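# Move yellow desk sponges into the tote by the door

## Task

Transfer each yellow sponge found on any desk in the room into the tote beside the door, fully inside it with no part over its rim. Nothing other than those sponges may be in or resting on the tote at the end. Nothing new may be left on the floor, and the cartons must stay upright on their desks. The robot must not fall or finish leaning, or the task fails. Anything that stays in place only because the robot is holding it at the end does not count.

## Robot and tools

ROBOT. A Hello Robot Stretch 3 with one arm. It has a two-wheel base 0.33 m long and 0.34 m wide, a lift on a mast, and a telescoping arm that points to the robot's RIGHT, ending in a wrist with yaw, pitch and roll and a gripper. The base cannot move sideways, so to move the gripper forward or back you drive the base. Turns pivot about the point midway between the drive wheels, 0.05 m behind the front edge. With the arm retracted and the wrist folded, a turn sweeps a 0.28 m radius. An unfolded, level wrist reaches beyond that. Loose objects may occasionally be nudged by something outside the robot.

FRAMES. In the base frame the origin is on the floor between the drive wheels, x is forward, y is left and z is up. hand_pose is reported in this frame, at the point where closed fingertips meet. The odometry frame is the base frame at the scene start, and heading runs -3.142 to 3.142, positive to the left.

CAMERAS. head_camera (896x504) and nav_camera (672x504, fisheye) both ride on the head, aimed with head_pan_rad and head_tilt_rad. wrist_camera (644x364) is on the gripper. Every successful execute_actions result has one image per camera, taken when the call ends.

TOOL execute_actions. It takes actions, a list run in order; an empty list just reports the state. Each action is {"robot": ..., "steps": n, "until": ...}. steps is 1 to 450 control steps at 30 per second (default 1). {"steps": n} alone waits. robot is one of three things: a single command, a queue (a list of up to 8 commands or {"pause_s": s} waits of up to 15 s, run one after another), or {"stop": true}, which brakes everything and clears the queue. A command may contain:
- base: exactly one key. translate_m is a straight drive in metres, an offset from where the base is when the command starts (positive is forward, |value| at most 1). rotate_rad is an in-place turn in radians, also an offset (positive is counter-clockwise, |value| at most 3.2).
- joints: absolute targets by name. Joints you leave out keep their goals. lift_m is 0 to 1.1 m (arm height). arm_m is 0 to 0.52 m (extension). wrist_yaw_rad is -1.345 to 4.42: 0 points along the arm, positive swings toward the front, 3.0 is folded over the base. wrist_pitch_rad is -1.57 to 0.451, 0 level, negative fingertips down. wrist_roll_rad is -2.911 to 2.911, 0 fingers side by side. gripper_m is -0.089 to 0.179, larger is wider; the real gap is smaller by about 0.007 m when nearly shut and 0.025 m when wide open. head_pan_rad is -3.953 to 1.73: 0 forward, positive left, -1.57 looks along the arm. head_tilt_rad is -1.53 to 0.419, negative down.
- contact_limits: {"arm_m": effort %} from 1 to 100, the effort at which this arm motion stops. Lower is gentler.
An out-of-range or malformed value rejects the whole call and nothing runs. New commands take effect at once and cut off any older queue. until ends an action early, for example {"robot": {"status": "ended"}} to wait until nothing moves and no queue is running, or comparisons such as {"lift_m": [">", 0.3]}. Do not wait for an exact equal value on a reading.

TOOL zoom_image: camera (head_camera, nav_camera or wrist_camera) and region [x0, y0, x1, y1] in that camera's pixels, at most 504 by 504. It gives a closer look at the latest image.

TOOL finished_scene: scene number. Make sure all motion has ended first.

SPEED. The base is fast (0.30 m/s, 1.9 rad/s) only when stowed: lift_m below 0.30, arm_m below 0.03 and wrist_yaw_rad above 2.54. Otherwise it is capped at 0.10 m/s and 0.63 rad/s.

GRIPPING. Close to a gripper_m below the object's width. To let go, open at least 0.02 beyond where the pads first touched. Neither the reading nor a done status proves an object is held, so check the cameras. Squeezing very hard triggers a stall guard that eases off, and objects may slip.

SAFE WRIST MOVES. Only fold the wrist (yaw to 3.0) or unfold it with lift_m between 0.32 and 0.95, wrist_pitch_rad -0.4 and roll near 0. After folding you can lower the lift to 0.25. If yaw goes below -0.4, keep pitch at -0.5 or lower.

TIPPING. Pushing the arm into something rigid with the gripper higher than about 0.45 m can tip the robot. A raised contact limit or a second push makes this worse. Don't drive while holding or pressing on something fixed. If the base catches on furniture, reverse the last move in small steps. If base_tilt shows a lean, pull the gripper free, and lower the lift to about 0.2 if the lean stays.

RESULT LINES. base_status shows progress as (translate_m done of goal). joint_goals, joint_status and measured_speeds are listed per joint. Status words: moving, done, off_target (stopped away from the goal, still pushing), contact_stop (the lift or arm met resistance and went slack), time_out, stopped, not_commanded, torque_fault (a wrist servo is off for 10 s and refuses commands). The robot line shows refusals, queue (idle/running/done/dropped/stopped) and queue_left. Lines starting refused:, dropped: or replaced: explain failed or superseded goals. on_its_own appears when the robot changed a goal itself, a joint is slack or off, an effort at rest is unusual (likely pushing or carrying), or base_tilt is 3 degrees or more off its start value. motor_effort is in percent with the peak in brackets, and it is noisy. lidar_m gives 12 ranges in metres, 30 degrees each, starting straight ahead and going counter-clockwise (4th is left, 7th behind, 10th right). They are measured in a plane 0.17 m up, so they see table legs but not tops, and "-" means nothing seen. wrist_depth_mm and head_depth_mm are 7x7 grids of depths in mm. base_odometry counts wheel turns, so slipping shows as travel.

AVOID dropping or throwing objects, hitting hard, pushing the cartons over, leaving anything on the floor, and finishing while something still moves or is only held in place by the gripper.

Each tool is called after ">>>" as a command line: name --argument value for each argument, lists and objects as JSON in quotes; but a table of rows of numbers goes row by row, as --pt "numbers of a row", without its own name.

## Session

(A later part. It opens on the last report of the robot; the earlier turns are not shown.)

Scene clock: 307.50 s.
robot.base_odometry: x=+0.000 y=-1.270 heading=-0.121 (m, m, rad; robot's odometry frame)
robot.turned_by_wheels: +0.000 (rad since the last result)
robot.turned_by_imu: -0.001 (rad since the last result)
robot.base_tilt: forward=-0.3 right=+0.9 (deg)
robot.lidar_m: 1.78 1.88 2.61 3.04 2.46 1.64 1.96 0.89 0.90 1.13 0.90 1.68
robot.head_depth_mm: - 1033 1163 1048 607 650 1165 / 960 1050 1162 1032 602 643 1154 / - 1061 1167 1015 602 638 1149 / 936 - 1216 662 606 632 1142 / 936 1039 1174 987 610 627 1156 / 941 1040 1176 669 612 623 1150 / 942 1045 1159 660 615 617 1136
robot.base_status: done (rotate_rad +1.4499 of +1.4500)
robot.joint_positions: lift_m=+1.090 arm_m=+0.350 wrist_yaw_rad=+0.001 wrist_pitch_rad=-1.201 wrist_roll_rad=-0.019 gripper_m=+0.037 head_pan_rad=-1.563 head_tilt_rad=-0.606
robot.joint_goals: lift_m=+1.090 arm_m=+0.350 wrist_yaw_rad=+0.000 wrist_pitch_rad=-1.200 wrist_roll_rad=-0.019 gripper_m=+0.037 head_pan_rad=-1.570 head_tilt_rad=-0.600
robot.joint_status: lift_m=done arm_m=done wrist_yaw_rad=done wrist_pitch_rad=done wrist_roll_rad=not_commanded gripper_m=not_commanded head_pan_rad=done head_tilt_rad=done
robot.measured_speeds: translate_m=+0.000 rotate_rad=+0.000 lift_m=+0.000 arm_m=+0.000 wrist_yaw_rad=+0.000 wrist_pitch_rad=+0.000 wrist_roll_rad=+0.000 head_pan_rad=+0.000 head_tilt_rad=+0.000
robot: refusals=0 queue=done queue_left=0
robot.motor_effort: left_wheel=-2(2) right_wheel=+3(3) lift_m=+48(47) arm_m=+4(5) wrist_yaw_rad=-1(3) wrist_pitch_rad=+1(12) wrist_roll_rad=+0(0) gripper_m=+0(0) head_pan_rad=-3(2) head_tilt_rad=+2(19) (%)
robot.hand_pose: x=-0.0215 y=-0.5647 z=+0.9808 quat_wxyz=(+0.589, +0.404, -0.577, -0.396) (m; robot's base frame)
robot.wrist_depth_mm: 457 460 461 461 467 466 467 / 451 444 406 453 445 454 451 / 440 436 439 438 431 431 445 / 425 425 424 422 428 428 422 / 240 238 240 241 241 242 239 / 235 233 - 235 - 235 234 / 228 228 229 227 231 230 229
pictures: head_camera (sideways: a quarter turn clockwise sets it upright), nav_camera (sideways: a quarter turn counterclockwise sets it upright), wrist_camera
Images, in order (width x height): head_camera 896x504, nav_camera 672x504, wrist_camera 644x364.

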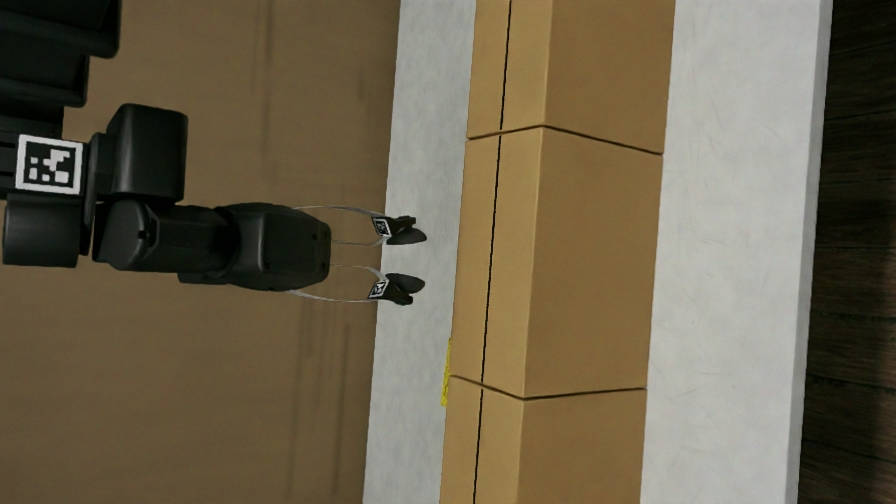

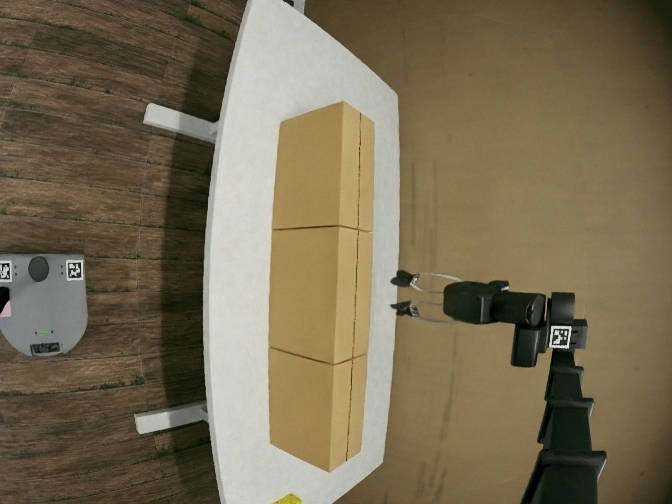

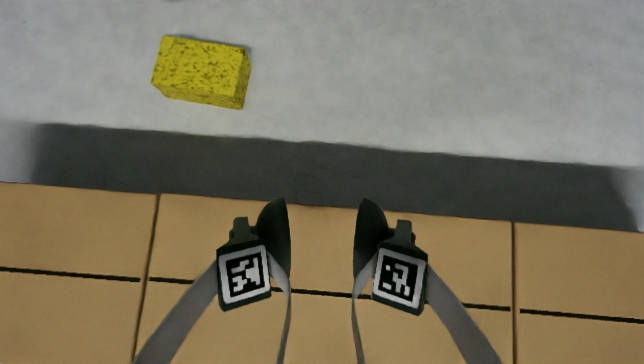

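>>> execute_actions --actions '[{"robot": {"base": {"translate_m": 0.152}, "joints": {"arm_m": 0.5, "wrist_pitch_rad": -1.0, "wrist_yaw_rad": -0.1, "gripper_m": 0.175, "lift_m": 0.98}}, "steps": 450, "until": {"robot": {"status": "ended"}}}]'

Scene clock: 409.10 s.
robot.base_odometry: x=+0.151 y=-1.288 heading=-0.121 (m, m, rad; robot's odometry frame)
robot.turned_by_wheels: +0.000 (rad since the last result)
robot.turned_by_imu: -0.001 (rad since the last result)
robot.base_tilt: forward=-0.3 right=+0.9 (deg)
robot.lidar_m: 1.64 1.72 2.39 2.99 2.53 1.77 2.11 1.01 1.17 1.14 0.81 1.69
robot.head_depth_mm: 936 1024 - - 609 651 1169 / 939 1010 1215 1027 612 645 1158 / 937 - 1173 1013 615 638 1171 / 937 1013 1221 1007 619 632 1164 / 945 1047 1181 678 620 628 1155 / 945 1049 1167 669 625 622 1172 / 948 1051 1165 926 630 617 1164
robot.base_status: done (translate_m +0.1520 of +0.1520)
robot.joint_positions: lift_m=+0.980 arm_m=+0.500 wrist_yaw_rad=-0.098 wrist_pitch_rad=-1.012 wrist_roll_rad=-0.019 gripper_m=+0.175 head_pan_rad=-1.563 head_tilt_rad=-0.606
robot.joint_goals: lift_m=+0.980 arm_m=+0.500 wrist_yaw_rad=-0.100 wrist_pitch_rad=-1.000 wrist_roll_rad=-0.019 gripper_m=+0.175 head_pan_rad=-1.570 head_tilt_rad=-0.600
robot.joint_status: lift_m=done arm_m=done wrist_yaw_rad=done wrist_pitch_rad=done wrist_roll_rad=not_commanded gripper_m=done head_pan_rad=done head_tilt_rad=done
robot.measured_speeds: translate_m=+0.000 rotate_rad=+0.000 lift_m=+0.000 arm_m=+0.000 wrist_yaw_rad=+0.000 wrist_pitch_rad=+0.000 wrist_roll_rad=+0.000 head_pan_rad=+0.000 head_tilt_rad=+0.000
robot: refusals=0 queue=done queue_left=0
robot.motor_effort: left_wheel=-2(2) right_wheel=+3(10) lift_m=+36(53) arm_m=+4(5) wrist_yaw_rad=-2(3) wrist_pitch_rad=+7(7) wrist_roll_rad=+0(0) gripper_m=+0(91) head_pan_rad=-2(3) head_tilt_rad=+2(2) (%)
robot.hand_pose: x=-0.0329 y=-0.7595 z=+0.8889 quat_wxyz=(+0.607, +0.316, -0.628, -0.370) (m; robot's base frame)
robot.wrist_depth_mm: 414 412 422 415 419 418 419 / 387 390 394 396 395 396 395 / 372 363 367 364 372 367 371 / 344 349 345 348 351 351 348 / 336 330 326 284 329 329 334 / - 310 310 275 316 315 316 / 295 297 298 300 300 298 296
pictures: head_camera (sideways: a quarter turn clockwise sets it upright), nav_camera (sideways: a quarter turn counterclockwise sets it upright), wrist_camera
Images, in order (width x height): head_camera 896x504, nav_camera 672x504, wrist_camera 644x364.

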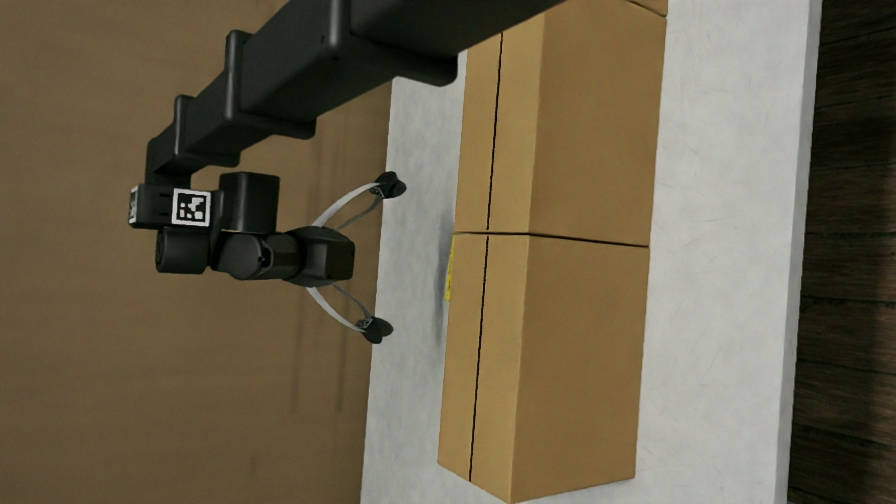

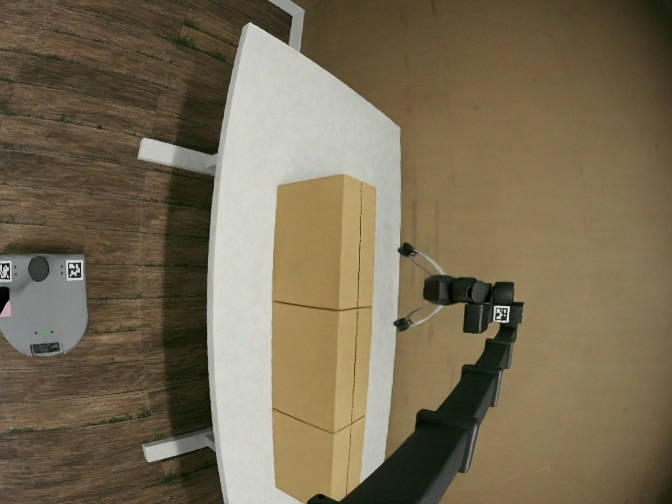

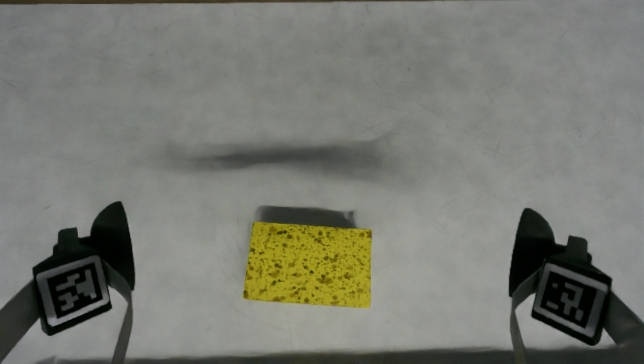

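>>> execute_actions --actions '[{"robot": [{"base": {"translate_m": 0.009}, "joints": {"arm_m": 0.51, "lift_m": 0.87}}, {"joints": {"lift_m": 0.828}}], "steps": 450, "until": {"robot": {"status": "ended"}}}]'

Scene clock: 436.97 s.
robot.base_odometry: x=+0.160 y=-1.289 heading=-0.121 (m, m, rad; robot's odometry frame)
robot.turned_by_wheels: +0.000 (rad since the last result)
robot.turned_by_imu: -0.001 (rad since the last result)
robot.base_tilt: forward=-0.3 right=+0.9 (deg)
robot.lidar_m: 1.63 1.72 2.36 3.00 2.54 1.78 2.12 1.01 1.17 1.14 0.81 1.69
robot.head_depth_mm: 936 1041 1166 1047 609 - - / 938 1042 1172 1087 - - 1180 / 939 1046 1134 666 617 638 1171 / 943 1044 1135 635 619 633 1161 / 945 1048 1177 678 620 627 1155 / 944 1053 1173 669 626 621 1173 / 950 1052 1165 961 644 618 1167
robot.base_status: done (translate_m +0.0090 of +0.0090)
robot.joint_positions: lift_m=+0.828 arm_m=+0.510 wrist_yaw_rad=-0.098 wrist_pitch_rad=-1.012 wrist_roll_rad=-0.019 gripper_m=+0.175 head_pan_rad=-1.563 head_tilt_rad=-0.606
robot.joint_goals: lift_m=+0.828 arm_m=+0.510 wrist_yaw_rad=-0.100 wrist_pitch_rad=-1.000 wrist_roll_rad=-0.019 gripper_m=+0.175 head_pan_rad=-1.570 head_tilt_rad=-0.600
robot.joint_status: lift_m=done arm_m=done wrist_yaw_rad=done wrist_pitch_rad=done wrist_roll_rad=not_commanded gripper_m=done head_pan_rad=done head_tilt_rad=done
robot.measured_speeds: translate_m=+0.000 rotate_rad=+0.000 lift_m=+0.000 arm_m=+0.000 wrist_yaw_rad=+0.000 wrist_pitch_rad=+0.000 wrist_roll_rad=+0.000 head_pan_rad=+0.000 head_tilt_rad=+0.000
robot: refusals=0 queue=done queue_left=0
robot.motor_effort: left_wheel=-2(4) right_wheel=+3(11) lift_m=+35(37) arm_m=+5(6) wrist_yaw_rad=-2(2) wrist_pitch_rad=+7(7) wrist_roll_rad=+1(0) gripper_m=+0(0) head_pan_rad=-2(2) head_tilt_rad=+2(2) (%)
robot.hand_pose: x=-0.0329 y=-0.7695 z=+0.7369 quat_wxyz=(+0.607, +0.316, -0.628, -0.370) (m; robot's base frame)
robot.wrist_depth_mm: 224 224 224 226 226 226 225 / 211 210 211 211 212 212 212 / 197 198 199 198 198 199 200 / 186 188 141 140 143 189 190 / 180 178 133 132 133 180 179 / - 169 126 126 126 170 172 / 160 160 160 159 159 161 160
pictures: head_camera (sideways: a quarter turn clockwise sets it upright), nav_camera (sideways: a quarter turn counterclockwise sets it upright), wrist_camera
Images, in order (width x height): head_camera 896x504, nav_camera 672x504, wrist_camera 644x364.

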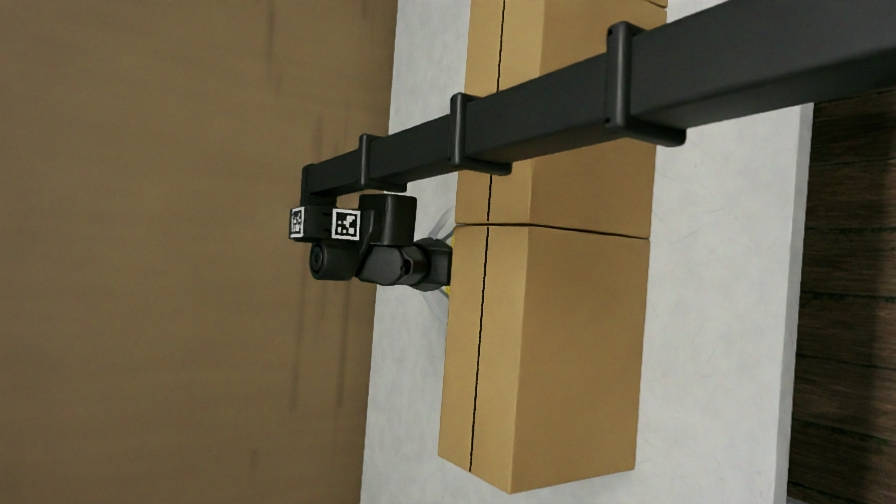

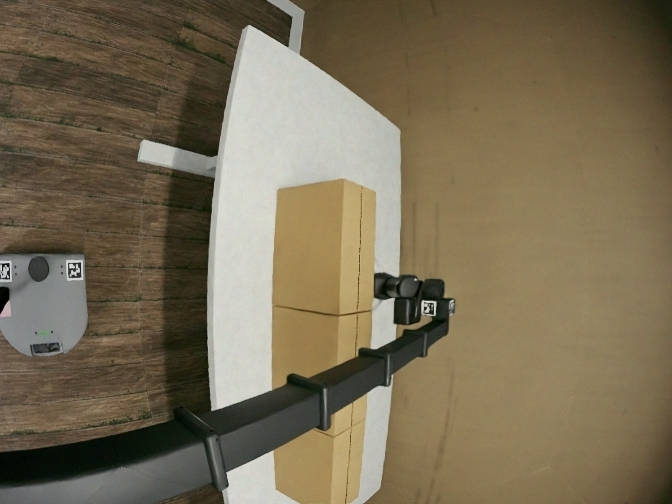

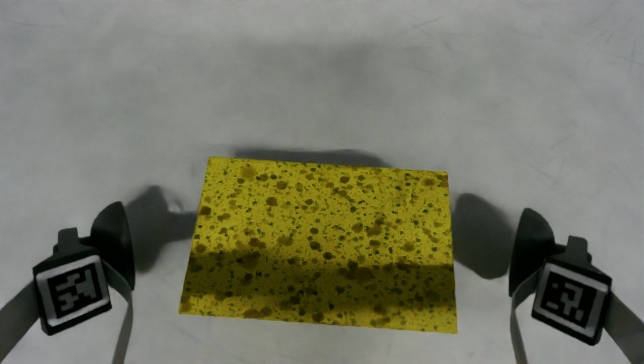

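>>> execute_actions --actions '[{"robot": {"joints": {"gripper_m": 0.07}}, "steps": 90, "until": {"robot": {"status": "ended"}}}]'

Scene clock: 446.20 s.
robot.base_odometry: x=+0.160 y=-1.289 heading=-0.121 (m, m, rad; robot's odometry frame)
robot.turned_by_wheels: +0.000 (rad since the last result)
robot.turned_by_imu: -0.001 (rad since the last result)
robot.base_tilt: forward=-0.3 right=+0.9 (deg)
robot.lidar_m: 1.63 1.71 2.37 3.00 2.53 1.78 2.12 1.01 1.17 1.14 0.81 1.69
robot.head_depth_mm: 941 1045 1168 1044 609 - - / 938 1043 1170 1086 - - 1182 / 941 1044 1134 667 617 638 1169 / 941 1047 1136 635 619 633 1162 / 946 1052 1177 676 624 627 1158 / 945 1051 1175 670 627 622 1173 / 946 1052 1164 960 646 618 1167
robot.base_status: done (translate_m +0.0090 of +0.0090)
robot.joint_positions: lift_m=+0.828 arm_m=+0.510 wrist_yaw_rad=-0.098 wrist_pitch_rad=-0.999 wrist_roll_rad=-0.019 gripper_m=+0.071 head_pan_rad=-1.563 head_tilt_rad=-0.606
robot.joint_goals: lift_m=+0.828 arm_m=+0.510 wrist_yaw_rad=-0.100 wrist_pitch_rad=-1.000 wrist_roll_rad=-0.019 gripper_m=+0.070 head_pan_rad=-1.570 head_tilt_rad=-0.600
robot.joint_status: lift_m=done arm_m=done wrist_yaw_rad=done wrist_pitch_rad=done wrist_roll_rad=not_commanded gripper_m=done head_pan_rad=done head_tilt_rad=done
robot.measured_speeds: translate_m=+0.000 rotate_rad=+0.000 lift_m=+0.000 arm_m=+0.000 wrist_yaw_rad=+0.000 wrist_pitch_rad=+0.000 wrist_roll_rad=+0.000 head_pan_rad=+0.000 head_tilt_rad=+0.000
robot: refusals=0 queue=done queue_left=0
robot.motor_effort: left_wheel=-1(2) right_wheel=+2(3) lift_m=+35(35) arm_m=+4(4) wrist_yaw_rad=-3(2) wrist_pitch_rad=-1(7) wrist_roll_rad=+0(0) gripper_m=-17(97) head_pan_rad=-2(3) head_tilt_rad=+2(2) (%)
robot.hand_pose: x=-0.0332 y=-0.7725 z=+0.7384 quat_wxyz=(+0.610, +0.311, -0.630, -0.366) (m; robot's base frame)
robot.wrist_depth_mm: 229 233 233 232 232 233 232 / 217 217 215 218 217 218 217 / 202 203 204 203 204 204 204 / 191 192 144 143 142 193 193 / 181 182 136 135 135 185 182 / 171 - 128 129 128 - 174 / - 163 161 161 160 163 164
pictures: head_camera (sideways: a quarter turn clockwise sets it upright), nav_camera (sideways: a quarter turn counterclockwise sets it upright), wrist_camera
Images, in order (width x height): head_camera 896x504, nav_camera 672x504, wrist_camera 644x364.

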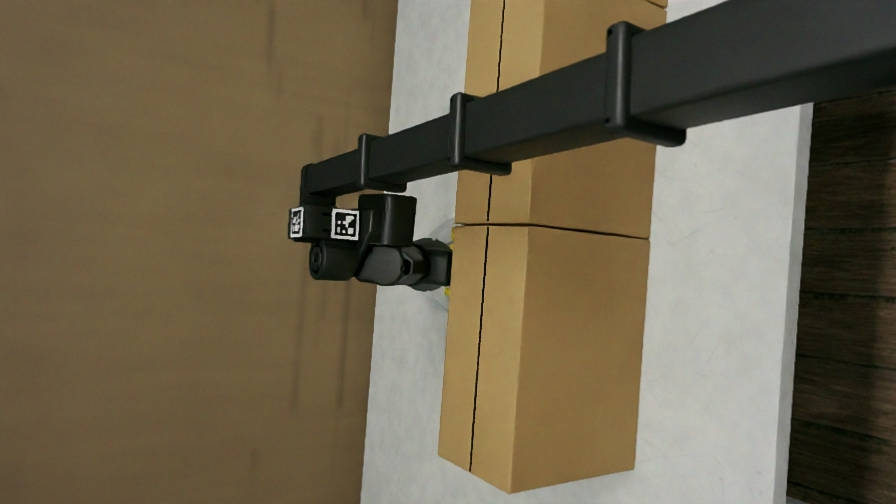

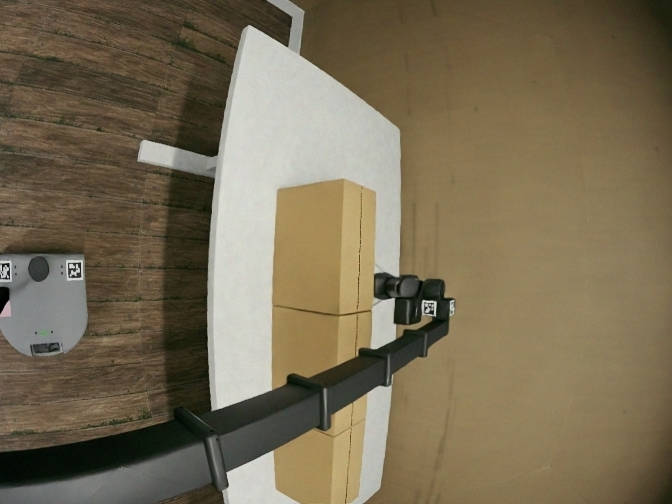

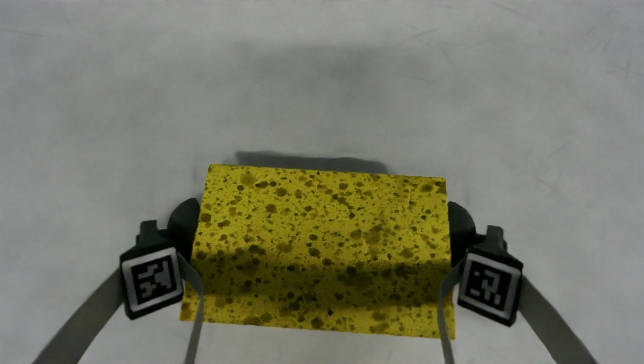

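>>> execute_actions --actions '[{"robot": {"joints": {"gripper_m": 0.05, "lift_m": 1.07}}, "steps": 30}, {"steps": 450, "until": {"robot": {"status": "ended"}}}]'

Scene clock: 506.30 s.
robot.base_odometry: x=+0.160 y=-1.289 heading=-0.121 (m, m, rad; robot's odometry frame)
robot.turned_by_wheels: +0.000 (rad since the last result)
robot.turned_by_imu: -0.001 (rad since the last result)
robot.base_tilt: forward=-0.3 right=+0.9 (deg)
robot.lidar_m: 1.63 1.71 2.38 3.00 2.54 1.78 2.13 1.01 1.17 1.14 0.81 1.69
robot.head_depth_mm: - 1058 1167 1048 611 649 1167 / - 1042 1173 1031 614 643 1180 / - 1061 1175 1017 616 637 1172 / 916 - 1114 1005 618 633 1168 / 943 1051 1178 677 622 627 1156 / 947 1050 1175 669 626 622 1174 / 945 1052 1162 961 644 618 1166
robot.base_status: done (translate_m +0.0090 of +0.0090)
robot.joint_positions: lift_m=+1.070 arm_m=+0.510 wrist_yaw_rad=-0.098 wrist_pitch_rad=-1.006 wrist_roll_rad=-0.019 gripper_m=+0.057 head_pan_rad=-1.563 head_tilt_rad=-0.606
robot.joint_goals: lift_m=+1.070 arm_m=+0.510 wrist_yaw_rad=-0.100 wrist_pitch_rad=-1.000 wrist_roll_rad=-0.019 gripper_m=+0.056 head_pan_rad=-1.570 head_tilt_rad=-0.600
robot.joint_status: lift_m=done arm_m=done wrist_yaw_rad=done wrist_pitch_rad=done wrist_roll_rad=not_commanded gripper_m=done head_pan_rad=done head_tilt_rad=done
robot.measured_speeds: translate_m=+0.000 rotate_rad=+0.000 lift_m=+0.000 arm_m=+0.000 wrist_yaw_rad=+0.000 wrist_pitch_rad=+0.000 wrist_roll_rad=+0.000 head_pan_rad=+0.000 head_tilt_rad=+0.000
robot: refusals=0 queue=done queue_left=0
robot.on_its_own: gripper_m is held at +0.056, not at your +0.050, by its stall guard, which is not easing now
robot.motor_effort: left_wheel=-1(1) right_wheel=+2(2) lift_m=+48(51) arm_m=+4(4) wrist_yaw_rad=-2(3) wrist_pitch_rad=+4(4) wrist_roll_rad=+0(1) gripper_m=-21(94) head_pan_rad=-2(2) head_tilt_rad=+2(1) (%)
robot.hand_pose: x=-0.0330 y=-0.7709 z=+0.9792 quat_wxyz=(+0.608, +0.314, -0.629, -0.368) (m; robot's base frame)
robot.wrist_depth_mm: 499 495 505 515 520 520 536 / 487 497 502 488 501 505 505 / 464 466 465 477 471 470 471 / 433 442 144 142 142 441 439 / 420 422 134 134 134 422 427 / 399 - 127 128 128 - 400 / 378 381 377 375 374 382 383
pictures: head_camera (sideways: a quarter turn clockwise sets it upright), nav_camera (sideways: a quarter turn counterclockwise sets it upright), wrist_camera
Images, in order (width x height): head_camera 896x504, nav_camera 672x504, wrist_camera 644x364.

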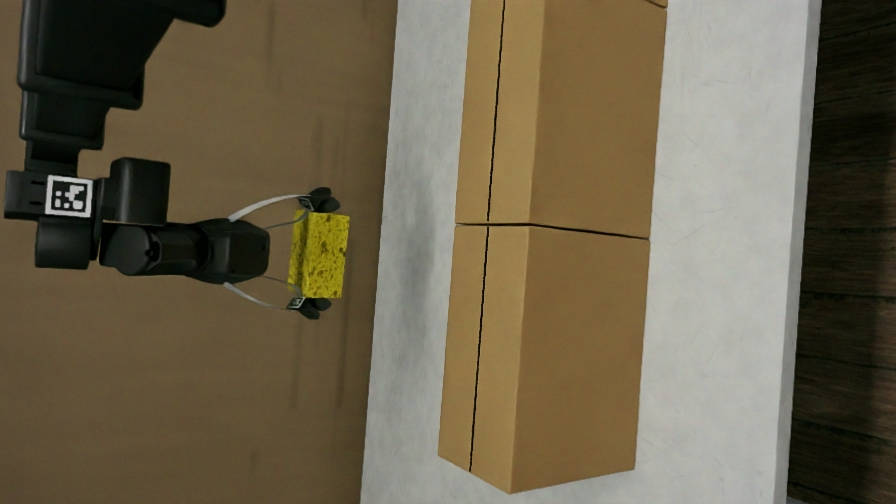

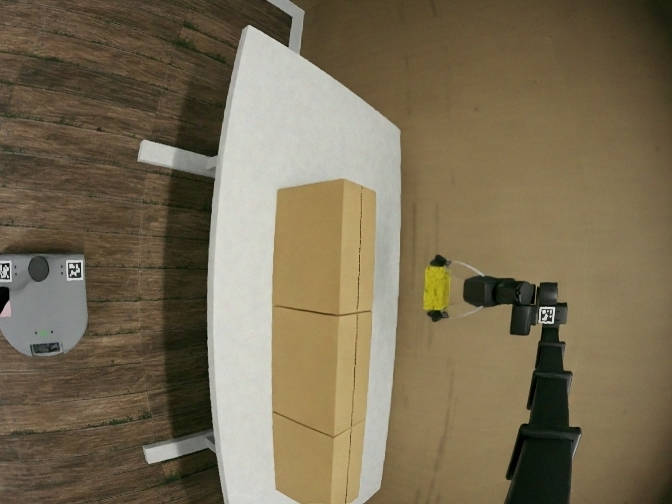

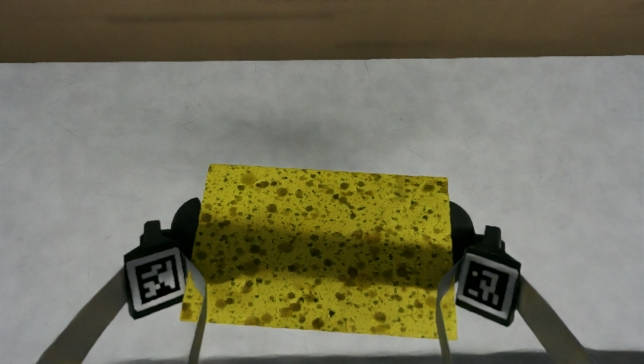

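>>> execute_actions --actions '[{"robot": [{"base": {"rotate_rad": 0.86}, "joints": {"arm_m": 0.02, "wrist_yaw_rad": 0.0, "head_pan_rad": -0.45, "head_tilt_rad": -0.75}}, {"base": {"translate_m": 0.8}, "joints": {"lift_m": 0.5}}], "steps": 45}]'

>>> execute_actions --actions '[{"steps": 450, "until": {"robot": {"translate_m": [">", 0.3]}}}]'

Scene clock: 517.73 s.
robot.base_odometry: x=+0.160 y=-1.289 heading=+0.609 (m, m, rad; robot's odometry frame)
robot.turned_by_wheels: +0.730 (rad since the last result)
robot.turned_by_imu: +0.735 (rad since the last result)
robot.base_tilt: forward=-1.0 right=-0.5 (deg)
robot.lidar_m: 1.89 3.00 3.27 2.48 2.13 2.13 1.01 1.14 1.14 0.81 1.63 1.63
robot.head_depth_mm: 1329 1478 1694 1879 1615 1359 1175 / 1369 1531 1753 1912 1595 1351 1171 / 1400 1580 1815 1950 1584 1338 1156 / 1444 1634 1879 1927 1572 1327 1150 / 1487 1690 1967 1905 1551 1318 1143 / 1556 1774 2080 1887 1543 1307 1132 / 1604 1839 2121 1845 1530 1296 1128
robot.base_status: moving (rotate_rad +0.7297 of +0.8600)
robot.joint_positions: lift_m=+1.070 arm_m=+0.370 wrist_yaw_rad=-0.002 wrist_pitch_rad=-1.006 wrist_roll_rad=-0.019 gripper_m=+0.057 head_pan_rad=-0.457 head_tilt_rad=-0.741
robot.joint_goals: lift_m=+1.070 arm_m=+0.020 wrist_yaw_rad=+0.000 wrist_pitch_rad=-1.000 wrist_roll_rad=-0.019 gripper_m=+0.056 head_pan_rad=-0.450 head_tilt_rad=-0.750
robot.joint_status: lift_m=done arm_m=moving wrist_yaw_rad=moving wrist_pitch_rad=done wrist_roll_rad=not_commanded gripper_m=done head_pan_rad=done head_tilt_rad=done
robot.measured_speeds: translate_m=+0.000 rotate_rad=+0.513 lift_m=+0.000 arm_m=-0.140 wrist_yaw_rad=+0.000 wrist_pitch_rad=+0.000 wrist_roll_rad=+0.000 head_pan_rad=+0.000 head_tilt_rad=+0.000
robot: refusals=0 queue=running queue_left=1
robot.on_its_own: gripper_m is held at +0.056, not at your +0.050, by its stall guard, which is not easing now
robot.motor_effort: left_wheel=-1(9) right_wheel=+1(13) lift_m=+47(47) arm_m=-4(4) wrist_yaw_rad=+2(5) wrist_pitch_rad=+4(4) wrist_roll_rad=+1(0) gripper_m=-20(21) head_pan_rad=+2(25) head_tilt_rad=-3(13) (%)
robot.hand_pose: x=-0.0218 y=-0.6321 z=+0.9791 quat_wxyz=(+0.625, +0.344, -0.613, -0.339) (m; robot's base frame)
robot.wrist_depth_mm: - - - - 845 527 536 / - - - - 500 505 501 / - - - 461 469 477 468 / - - 144 142 141 444 446 / - - 134 135 135 422 424 / - - 128 128 128 - 398 / - - 380 373 374 382 385
pictures: head_camera (sideways: a quarter turn clockwise sets it upright), nav_camera (sideways: a quarter turn counterclockwise sets it upright), wrist_camera
Images, in order (width x height): head_camera 896x504, nav_camera 672x504, wrist_camera 644x364.

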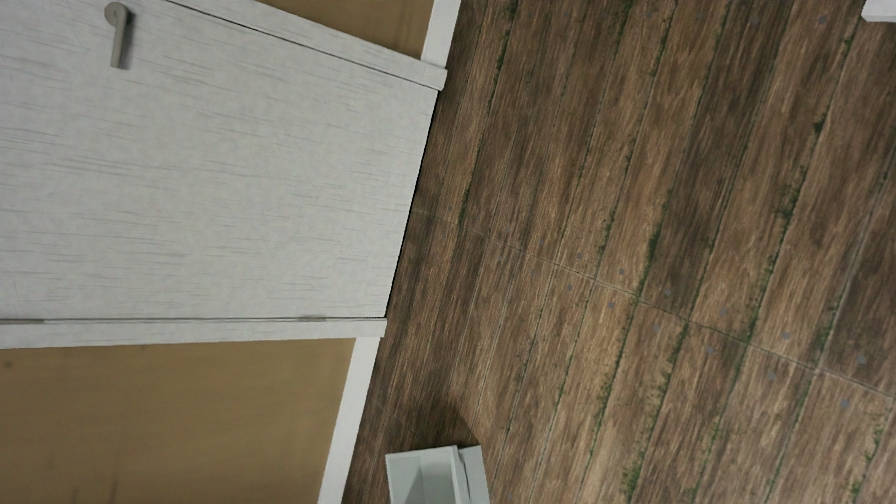

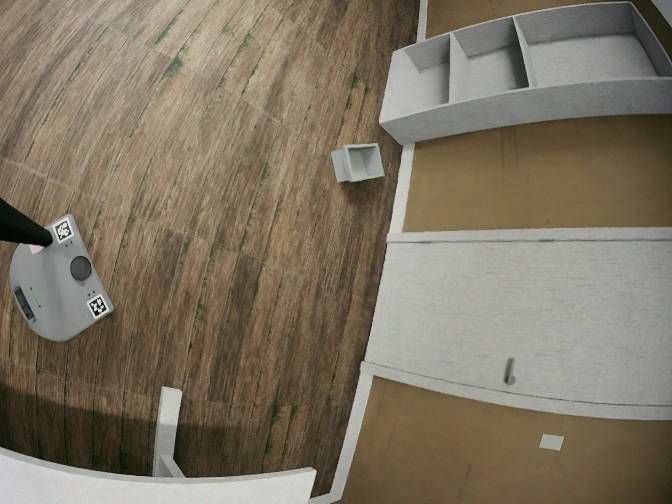

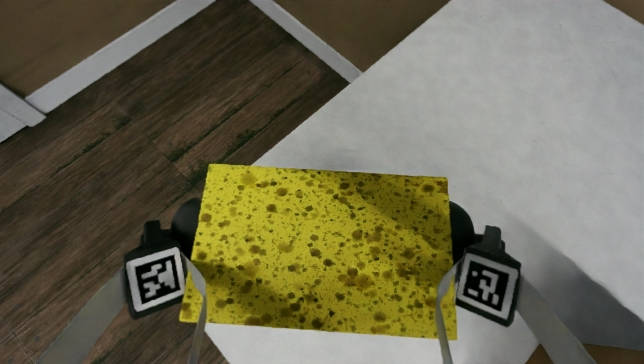

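Scene clock: 524.23 s.
robot.base_odometry: x=+0.384 y=-1.085 heading=+0.739 (m, m, rad; robot's odometry frame)
robot.turned_by_wheels: +0.130 (rad since the last result)
robot.turned_by_imu: +0.131 (rad since the last result)
robot.base_tilt: forward=-1.4 right=-0.2 (deg)
robot.lidar_m: 1.61 2.77 3.07 2.50 2.31 2.31 1.32 1.38 0.95 1.59 1.44 1.45
robot.head_depth_mm: 1177 1311 1477 1700 1618 1358 1178 / 1223 1370 1555 1791 1602 1346 1170 / 1285 1437 1635 1843 1593 1337 1160 / 1350 1528 1758 1911 1576 1326 1150 / 1421 1608 1884 1907 1544 1315 1139 / 1482 1701 1965 1786 1519 1309 1135 / 1461 1605 1800 1856 1526 1301 1130
robot.base_status: moving (translate_m +0.3032 of +0.8000)
robot.joint_positions: lift_m=+0.730 arm_m=+0.020 wrist_yaw_rad=-0.001 wrist_pitch_rad=-1.007 wrist_roll_rad=-0.019 gripper_m=+0.057 head_pan_rad=-0.457 head_tilt_rad=-0.741
robot.joint_goals: lift_m=+0.500 arm_m=+0.020 wrist_yaw_rad=+0.000 wrist_pitch_rad=-1.000 wrist_roll_rad=-0.019 gripper_m=+0.056 head_pan_rad=-0.450 head_tilt_rad=-0.750
robot.joint_status: lift_m=moving arm_m=done wrist_yaw_rad=done wrist_pitch_rad=done wrist_roll_rad=not_commanded gripper_m=done head_pan_rad=done head_tilt_rad=done
robot.measured_speeds: translate_m=+0.100 rotate_rad=+0.000 lift_m=-0.110 arm_m=+0.000 wrist_yaw_rad=+0.000 wrist_pitch_rad=+0.000 wrist_roll_rad=+0.000 head_pan_rad=+0.000 head_tilt_rad=+0.000
robot: refusals=0 queue=running queue_left=0
robot.on_its_own: gripper_m is held at +0.056, not at your +0.050, by its stall guard, which is not easing now
robot.motor_effort: left_wheel=+0(3) right_wheel=+4(9) lift_m=+37(50) arm_m=-3(2) wrist_yaw_rad=+1(1) wrist_pitch_rad=+4(4) wrist_roll_rad=+1(0) gripper_m=-21(20) head_pan_rad=+2(3) head_tilt_rad=-3(3) (%)
robot.hand_pose: x=-0.0218 y=-0.2818 z=+0.6395 quat_wxyz=(+0.625, +0.344, -0.613, -0.339) (m; robot's base frame)
robot.wrist_depth_mm: - - - - - - 937 / 930 946 924 917 931 933 929 / 883 900 904 909 899 916 904 / 837 828 144 142 142 815 862 / 770 806 135 134 135 798 806 / 765 - 128 128 127 - 753 / 712 718 717 426 698 719 706
pictures: head_camera (sideways: a quarter turn clockwise sets it upright), nav_camera (sideways: a quarter turn counterclockwise sets it upright), wrist_camera
Images, in order (width x height): head_camera 896x504, nav_camera 672x504, wrist_camera 644x364.

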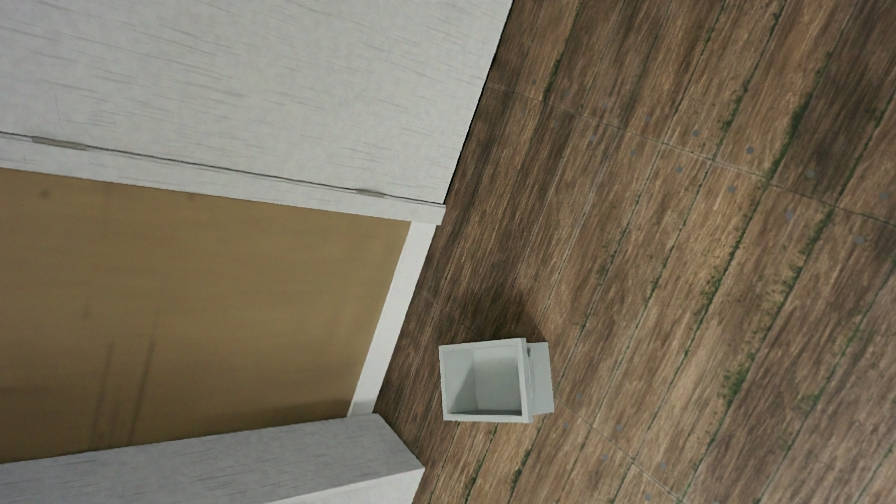

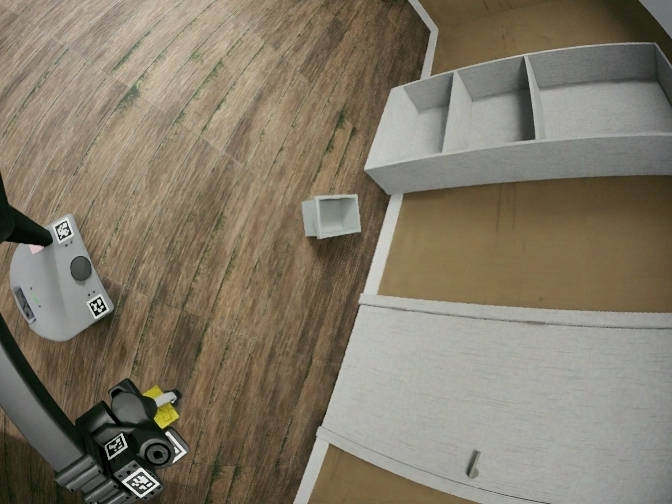

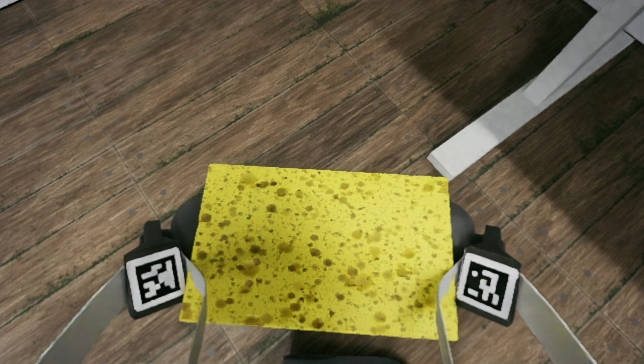

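>>> execute_actions --actions '[{"robot": {"joints": {"head_pan_rad": -0.3, "head_tilt_rad": -1.0}}, "steps": 450, "until": {"robot": {"status": "ended"}}}]'

Scene clock: 544.57 s.
robot.base_odometry: x=+0.751 y=-0.751 heading=+0.739 (m, m, rad; robot's odometry frame)
robot.turned_by_wheels: +0.000 (rad since the last result)
robot.turned_by_imu: +0.000 (rad since the last result)
robot.base_tilt: forward=-0.4 right=+0.9 (deg)
robot.lidar_m: 1.12 2.44 2.41 2.52 2.16 2.64 1.81 1.31 1.78 1.24 1.12 1.16
robot.head_depth_mm: 1029 1175 1361 1552 1397 1240 1139 / 1090 1256 1491 1562 1378 1234 1125 / 1168 1356 1631 1548 1360 1224 1123 / 1241 1463 1703 1500 1334 1215 1122 / 1111 1310 1610 1525 1341 1200 1101 / 1299 1665 1673 1511 1336 1197 1086 / 1382 1783 1704 1497 1320 1186 1073
robot.base_status: done (translate_m +0.8000 of +0.8000)
robot.joint_positions: lift_m=+0.500 arm_m=+0.020 wrist_yaw_rad=-0.001 wrist_pitch_rad=-1.007 wrist_roll_rad=-0.019 gripper_m=+0.057 head_pan_rad=-0.307 head_tilt_rad=-0.987
robot.joint_goals: lift_m=+0.500 arm_m=+0.020 wrist_yaw_rad=+0.000 wrist_pitch_rad=-1.000 wrist_roll_rad=-0.019 gripper_m=+0.056 head_pan_rad=-0.300 head_tilt_rad=-1.000
robot.joint_status: lift_m=done arm_m=done wrist_yaw_rad=done wrist_pitch_rad=done wrist_roll_rad=not_commanded gripper_m=done head_pan_rad=done head_tilt_rad=done
robot.measured_speeds: translate_m=+0.000 rotate_rad=+0.000 lift_m=+0.000 arm_m=+0.000 wrist_yaw_rad=+0.000 wrist_pitch_rad=+0.000 wrist_roll_rad=+0.000 head_pan_rad=+0.000 head_tilt_rad=+0.000
robot: refusals=0 queue=done queue_left=0
robot.on_its_own: gripper_m is held at +0.056, not at your +0.050, by its stall guard, which is not easing now
robot.motor_effort: left_wheel=-2(4) right_wheel=+3(5) lift_m=+36(38) arm_m=-3(3) wrist_yaw_rad=+1(1) wrist_pitch_rad=+4(4) wrist_roll_rad=+0(0) gripper_m=-21(21) head_pan_rad=+2(12) head_tilt_rad=-4(18) (%)
robot.hand_pose: x=-0.0218 y=-0.2818 z=+0.4094 quat_wxyz=(+0.625, +0.344, -0.613, -0.339) (m; robot's base frame)
robot.wrist_depth_mm: 721 742 724 738 727 727 714 / 681 670 692 676 691 677 683 / 617 629 631 638 627 631 643 / 599 606 143 141 142 609 605 / 569 569 135 134 134 567 566 / 543 - 128 128 128 - 541 / 518 511 511 504 496 513 522
pictures: head_camera (sideways: a quarter turn clockwise sets it upright), nav_camera (sideways: a quarter turn counterclockwise sets it upright), wrist_camera
Images, in order (width x height): head_camera 896x504, nav_camera 672x504, wrist_camera 644x364.

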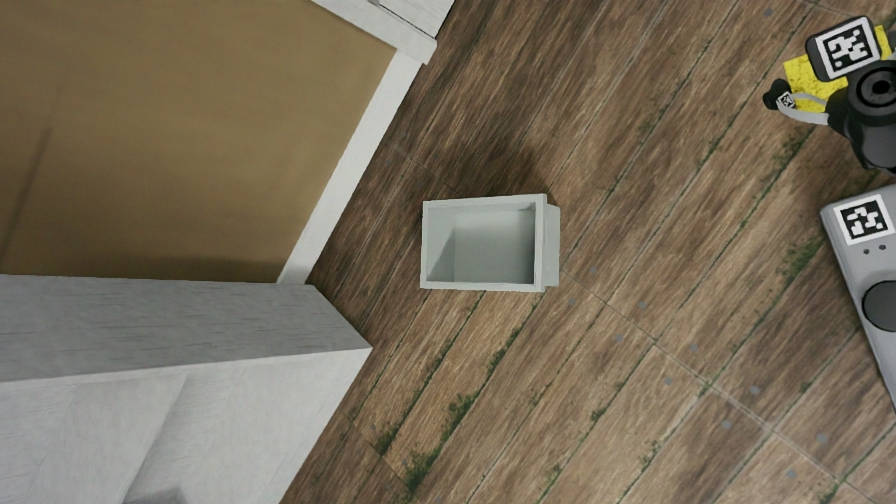

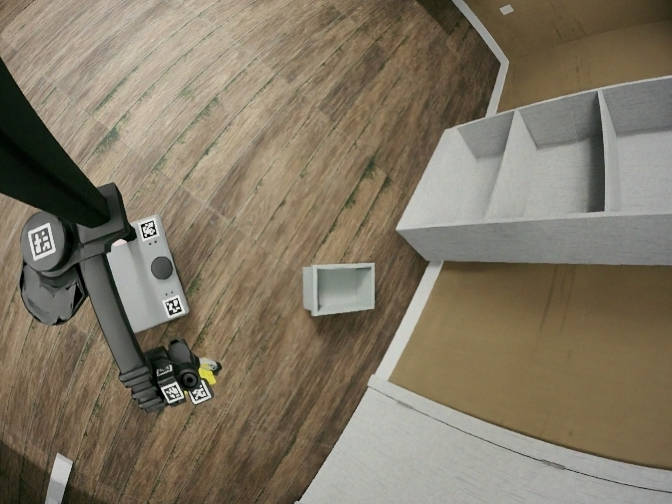

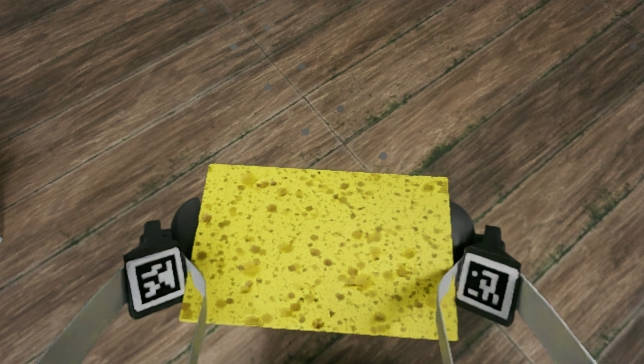

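>>> execute_actions --actions '[{"robot": {"base": {"translate_m": 0.15}, "joints": {"arm_m": 0.46, "wrist_yaw_rad": 1.88, "wrist_pitch_rad": -1.2, "lift_m": 0.42, "head_pan_rad": -1.5, "head_tilt_rad": -1.05}}, "steps": 450, "until": {"robot": {"base_status": "done"}}}, {"robot": {"base": {"rotate_rad": 1.014}}, "steps": 450, "until": {"robot": {"status": "ended"}}}]'

Scene clock: 669.77 s.
robot.base_odometry: x=+0.862 y=-0.650 heading=+1.753 (m, m, rad; robot's odometry frame)
robot.turned_by_wheels: +1.014 (rad since the last result)
robot.turned_by_imu: +1.022 (rad since the last result)
robot.base_tilt: forward=-0.4 right=+0.8 (deg)
robot.lidar_m: 2.32 2.54 2.25 2.73 2.09 1.44 1.87 1.15 1.03 1.06 0.97 2.44
robot.head_depth_mm: 941 1095 1296 1492 1368 1232 1118 / 981 1153 1404 1513 1351 1220 1111 / 1026 1217 1429 1509 1336 1229 - / 1074 1288 1548 1414 1310 1219 - / 1133 1365 1619 1451 1302 1202 1085 / 1035 1186 1441 1466 1310 1184 1081 / 911 1117 1549 1451 1297 1176 1076
robot.base_status: done (rotate_rad +1.0139 of +1.0140)
robot.joint_positions: lift_m=+0.420 arm_m=+0.460 wrist_yaw_rad=+1.877 wrist_pitch_rad=-1.204 wrist_roll_rad=-0.019 gripper_m=+0.057 head_pan_rad=-1.493 head_tilt_rad=-1.037
robot.joint_goals: lift_m=+0.420 arm_m=+0.460 wrist_yaw_rad=+1.880 wrist_pitch_rad=-1.200 wrist_roll_rad=-0.019 gripper_m=+0.056 head_pan_rad=-1.500 head_tilt_rad=-1.050
robot.joint_status: lift_m=done arm_m=done wrist_yaw_rad=done wrist_pitch_rad=done wrist_roll_rad=not_commanded gripper_m=done head_pan_rad=done head_tilt_rad=done
robot.measured_speeds: translate_m=+0.000 rotate_rad=+0.000 lift_m=+0.000 arm_m=+0.000 wrist_yaw_rad=+0.000 wrist_pitch_rad=+0.000 wrist_roll_rad=+0.000 head_pan_rad=+0.000 head_tilt_rad=+0.000
robot: refusals=0 queue=done queue_left=0
robot.on_its_own: gripper_m is held at +0.056, not at your +0.050, by its stall guard, which is not easing now
robot.motor_effort: left_wheel=-1(7) right_wheel=+2(11) lift_m=+35(34) arm_m=+4(5) wrist_yaw_rad=+2(4) wrist_pitch_rad=+2(5) wrist_roll_rad=+0(0) gripper_m=-21(21) head_pan_rad=-2(25) head_tilt_rad=-5(11) (%)
robot.hand_pose: x=+0.0449 y=-0.5839 z=+0.3111 quat_wxyz=(+0.668, +0.704, -0.015, +0.240) (m; robot's base frame)
robot.wrist_depth_mm: 511 520 514 516 510 511 506 / 499 497 504 505 503 503 500 / 493 497 482 491 491 488 485 / 483 472 143 142 141 473 477 / 470 468 134 134 134 458 461 / 456 - 127 128 127 - 460 / 448 435 397 386 359 444 437
pictures: head_camera (sideways: a quarter turn clockwise sets it upright), nav_camera (sideways: a quarter turn counterclockwise sets it upright), wrist_camera
Images, in order (width x height): head_camera 896x504, nav_camera 672x504, wrist_camera 644x364.

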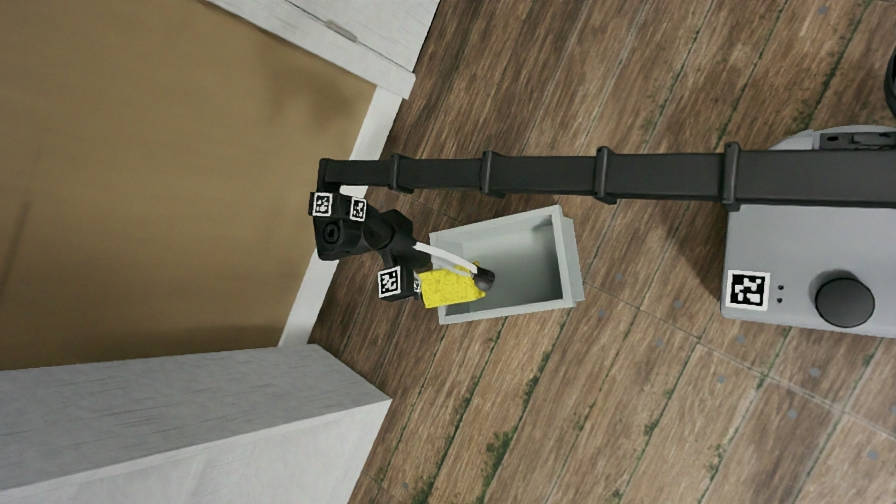

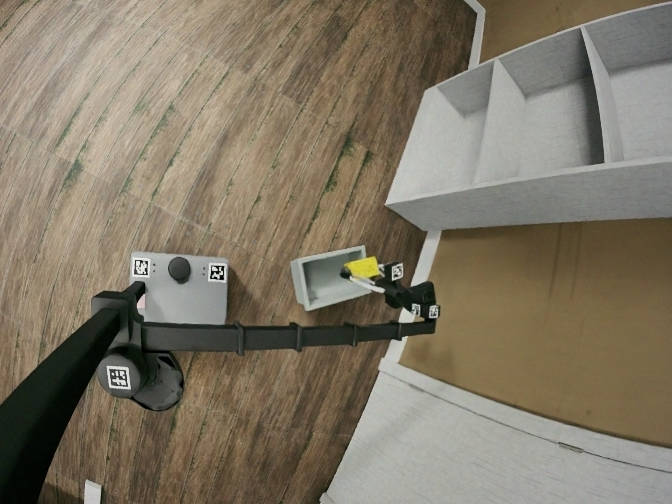

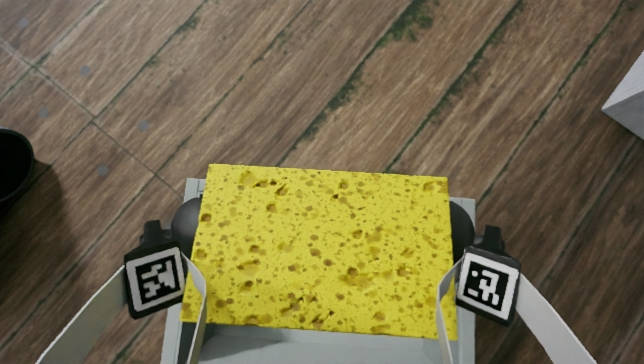

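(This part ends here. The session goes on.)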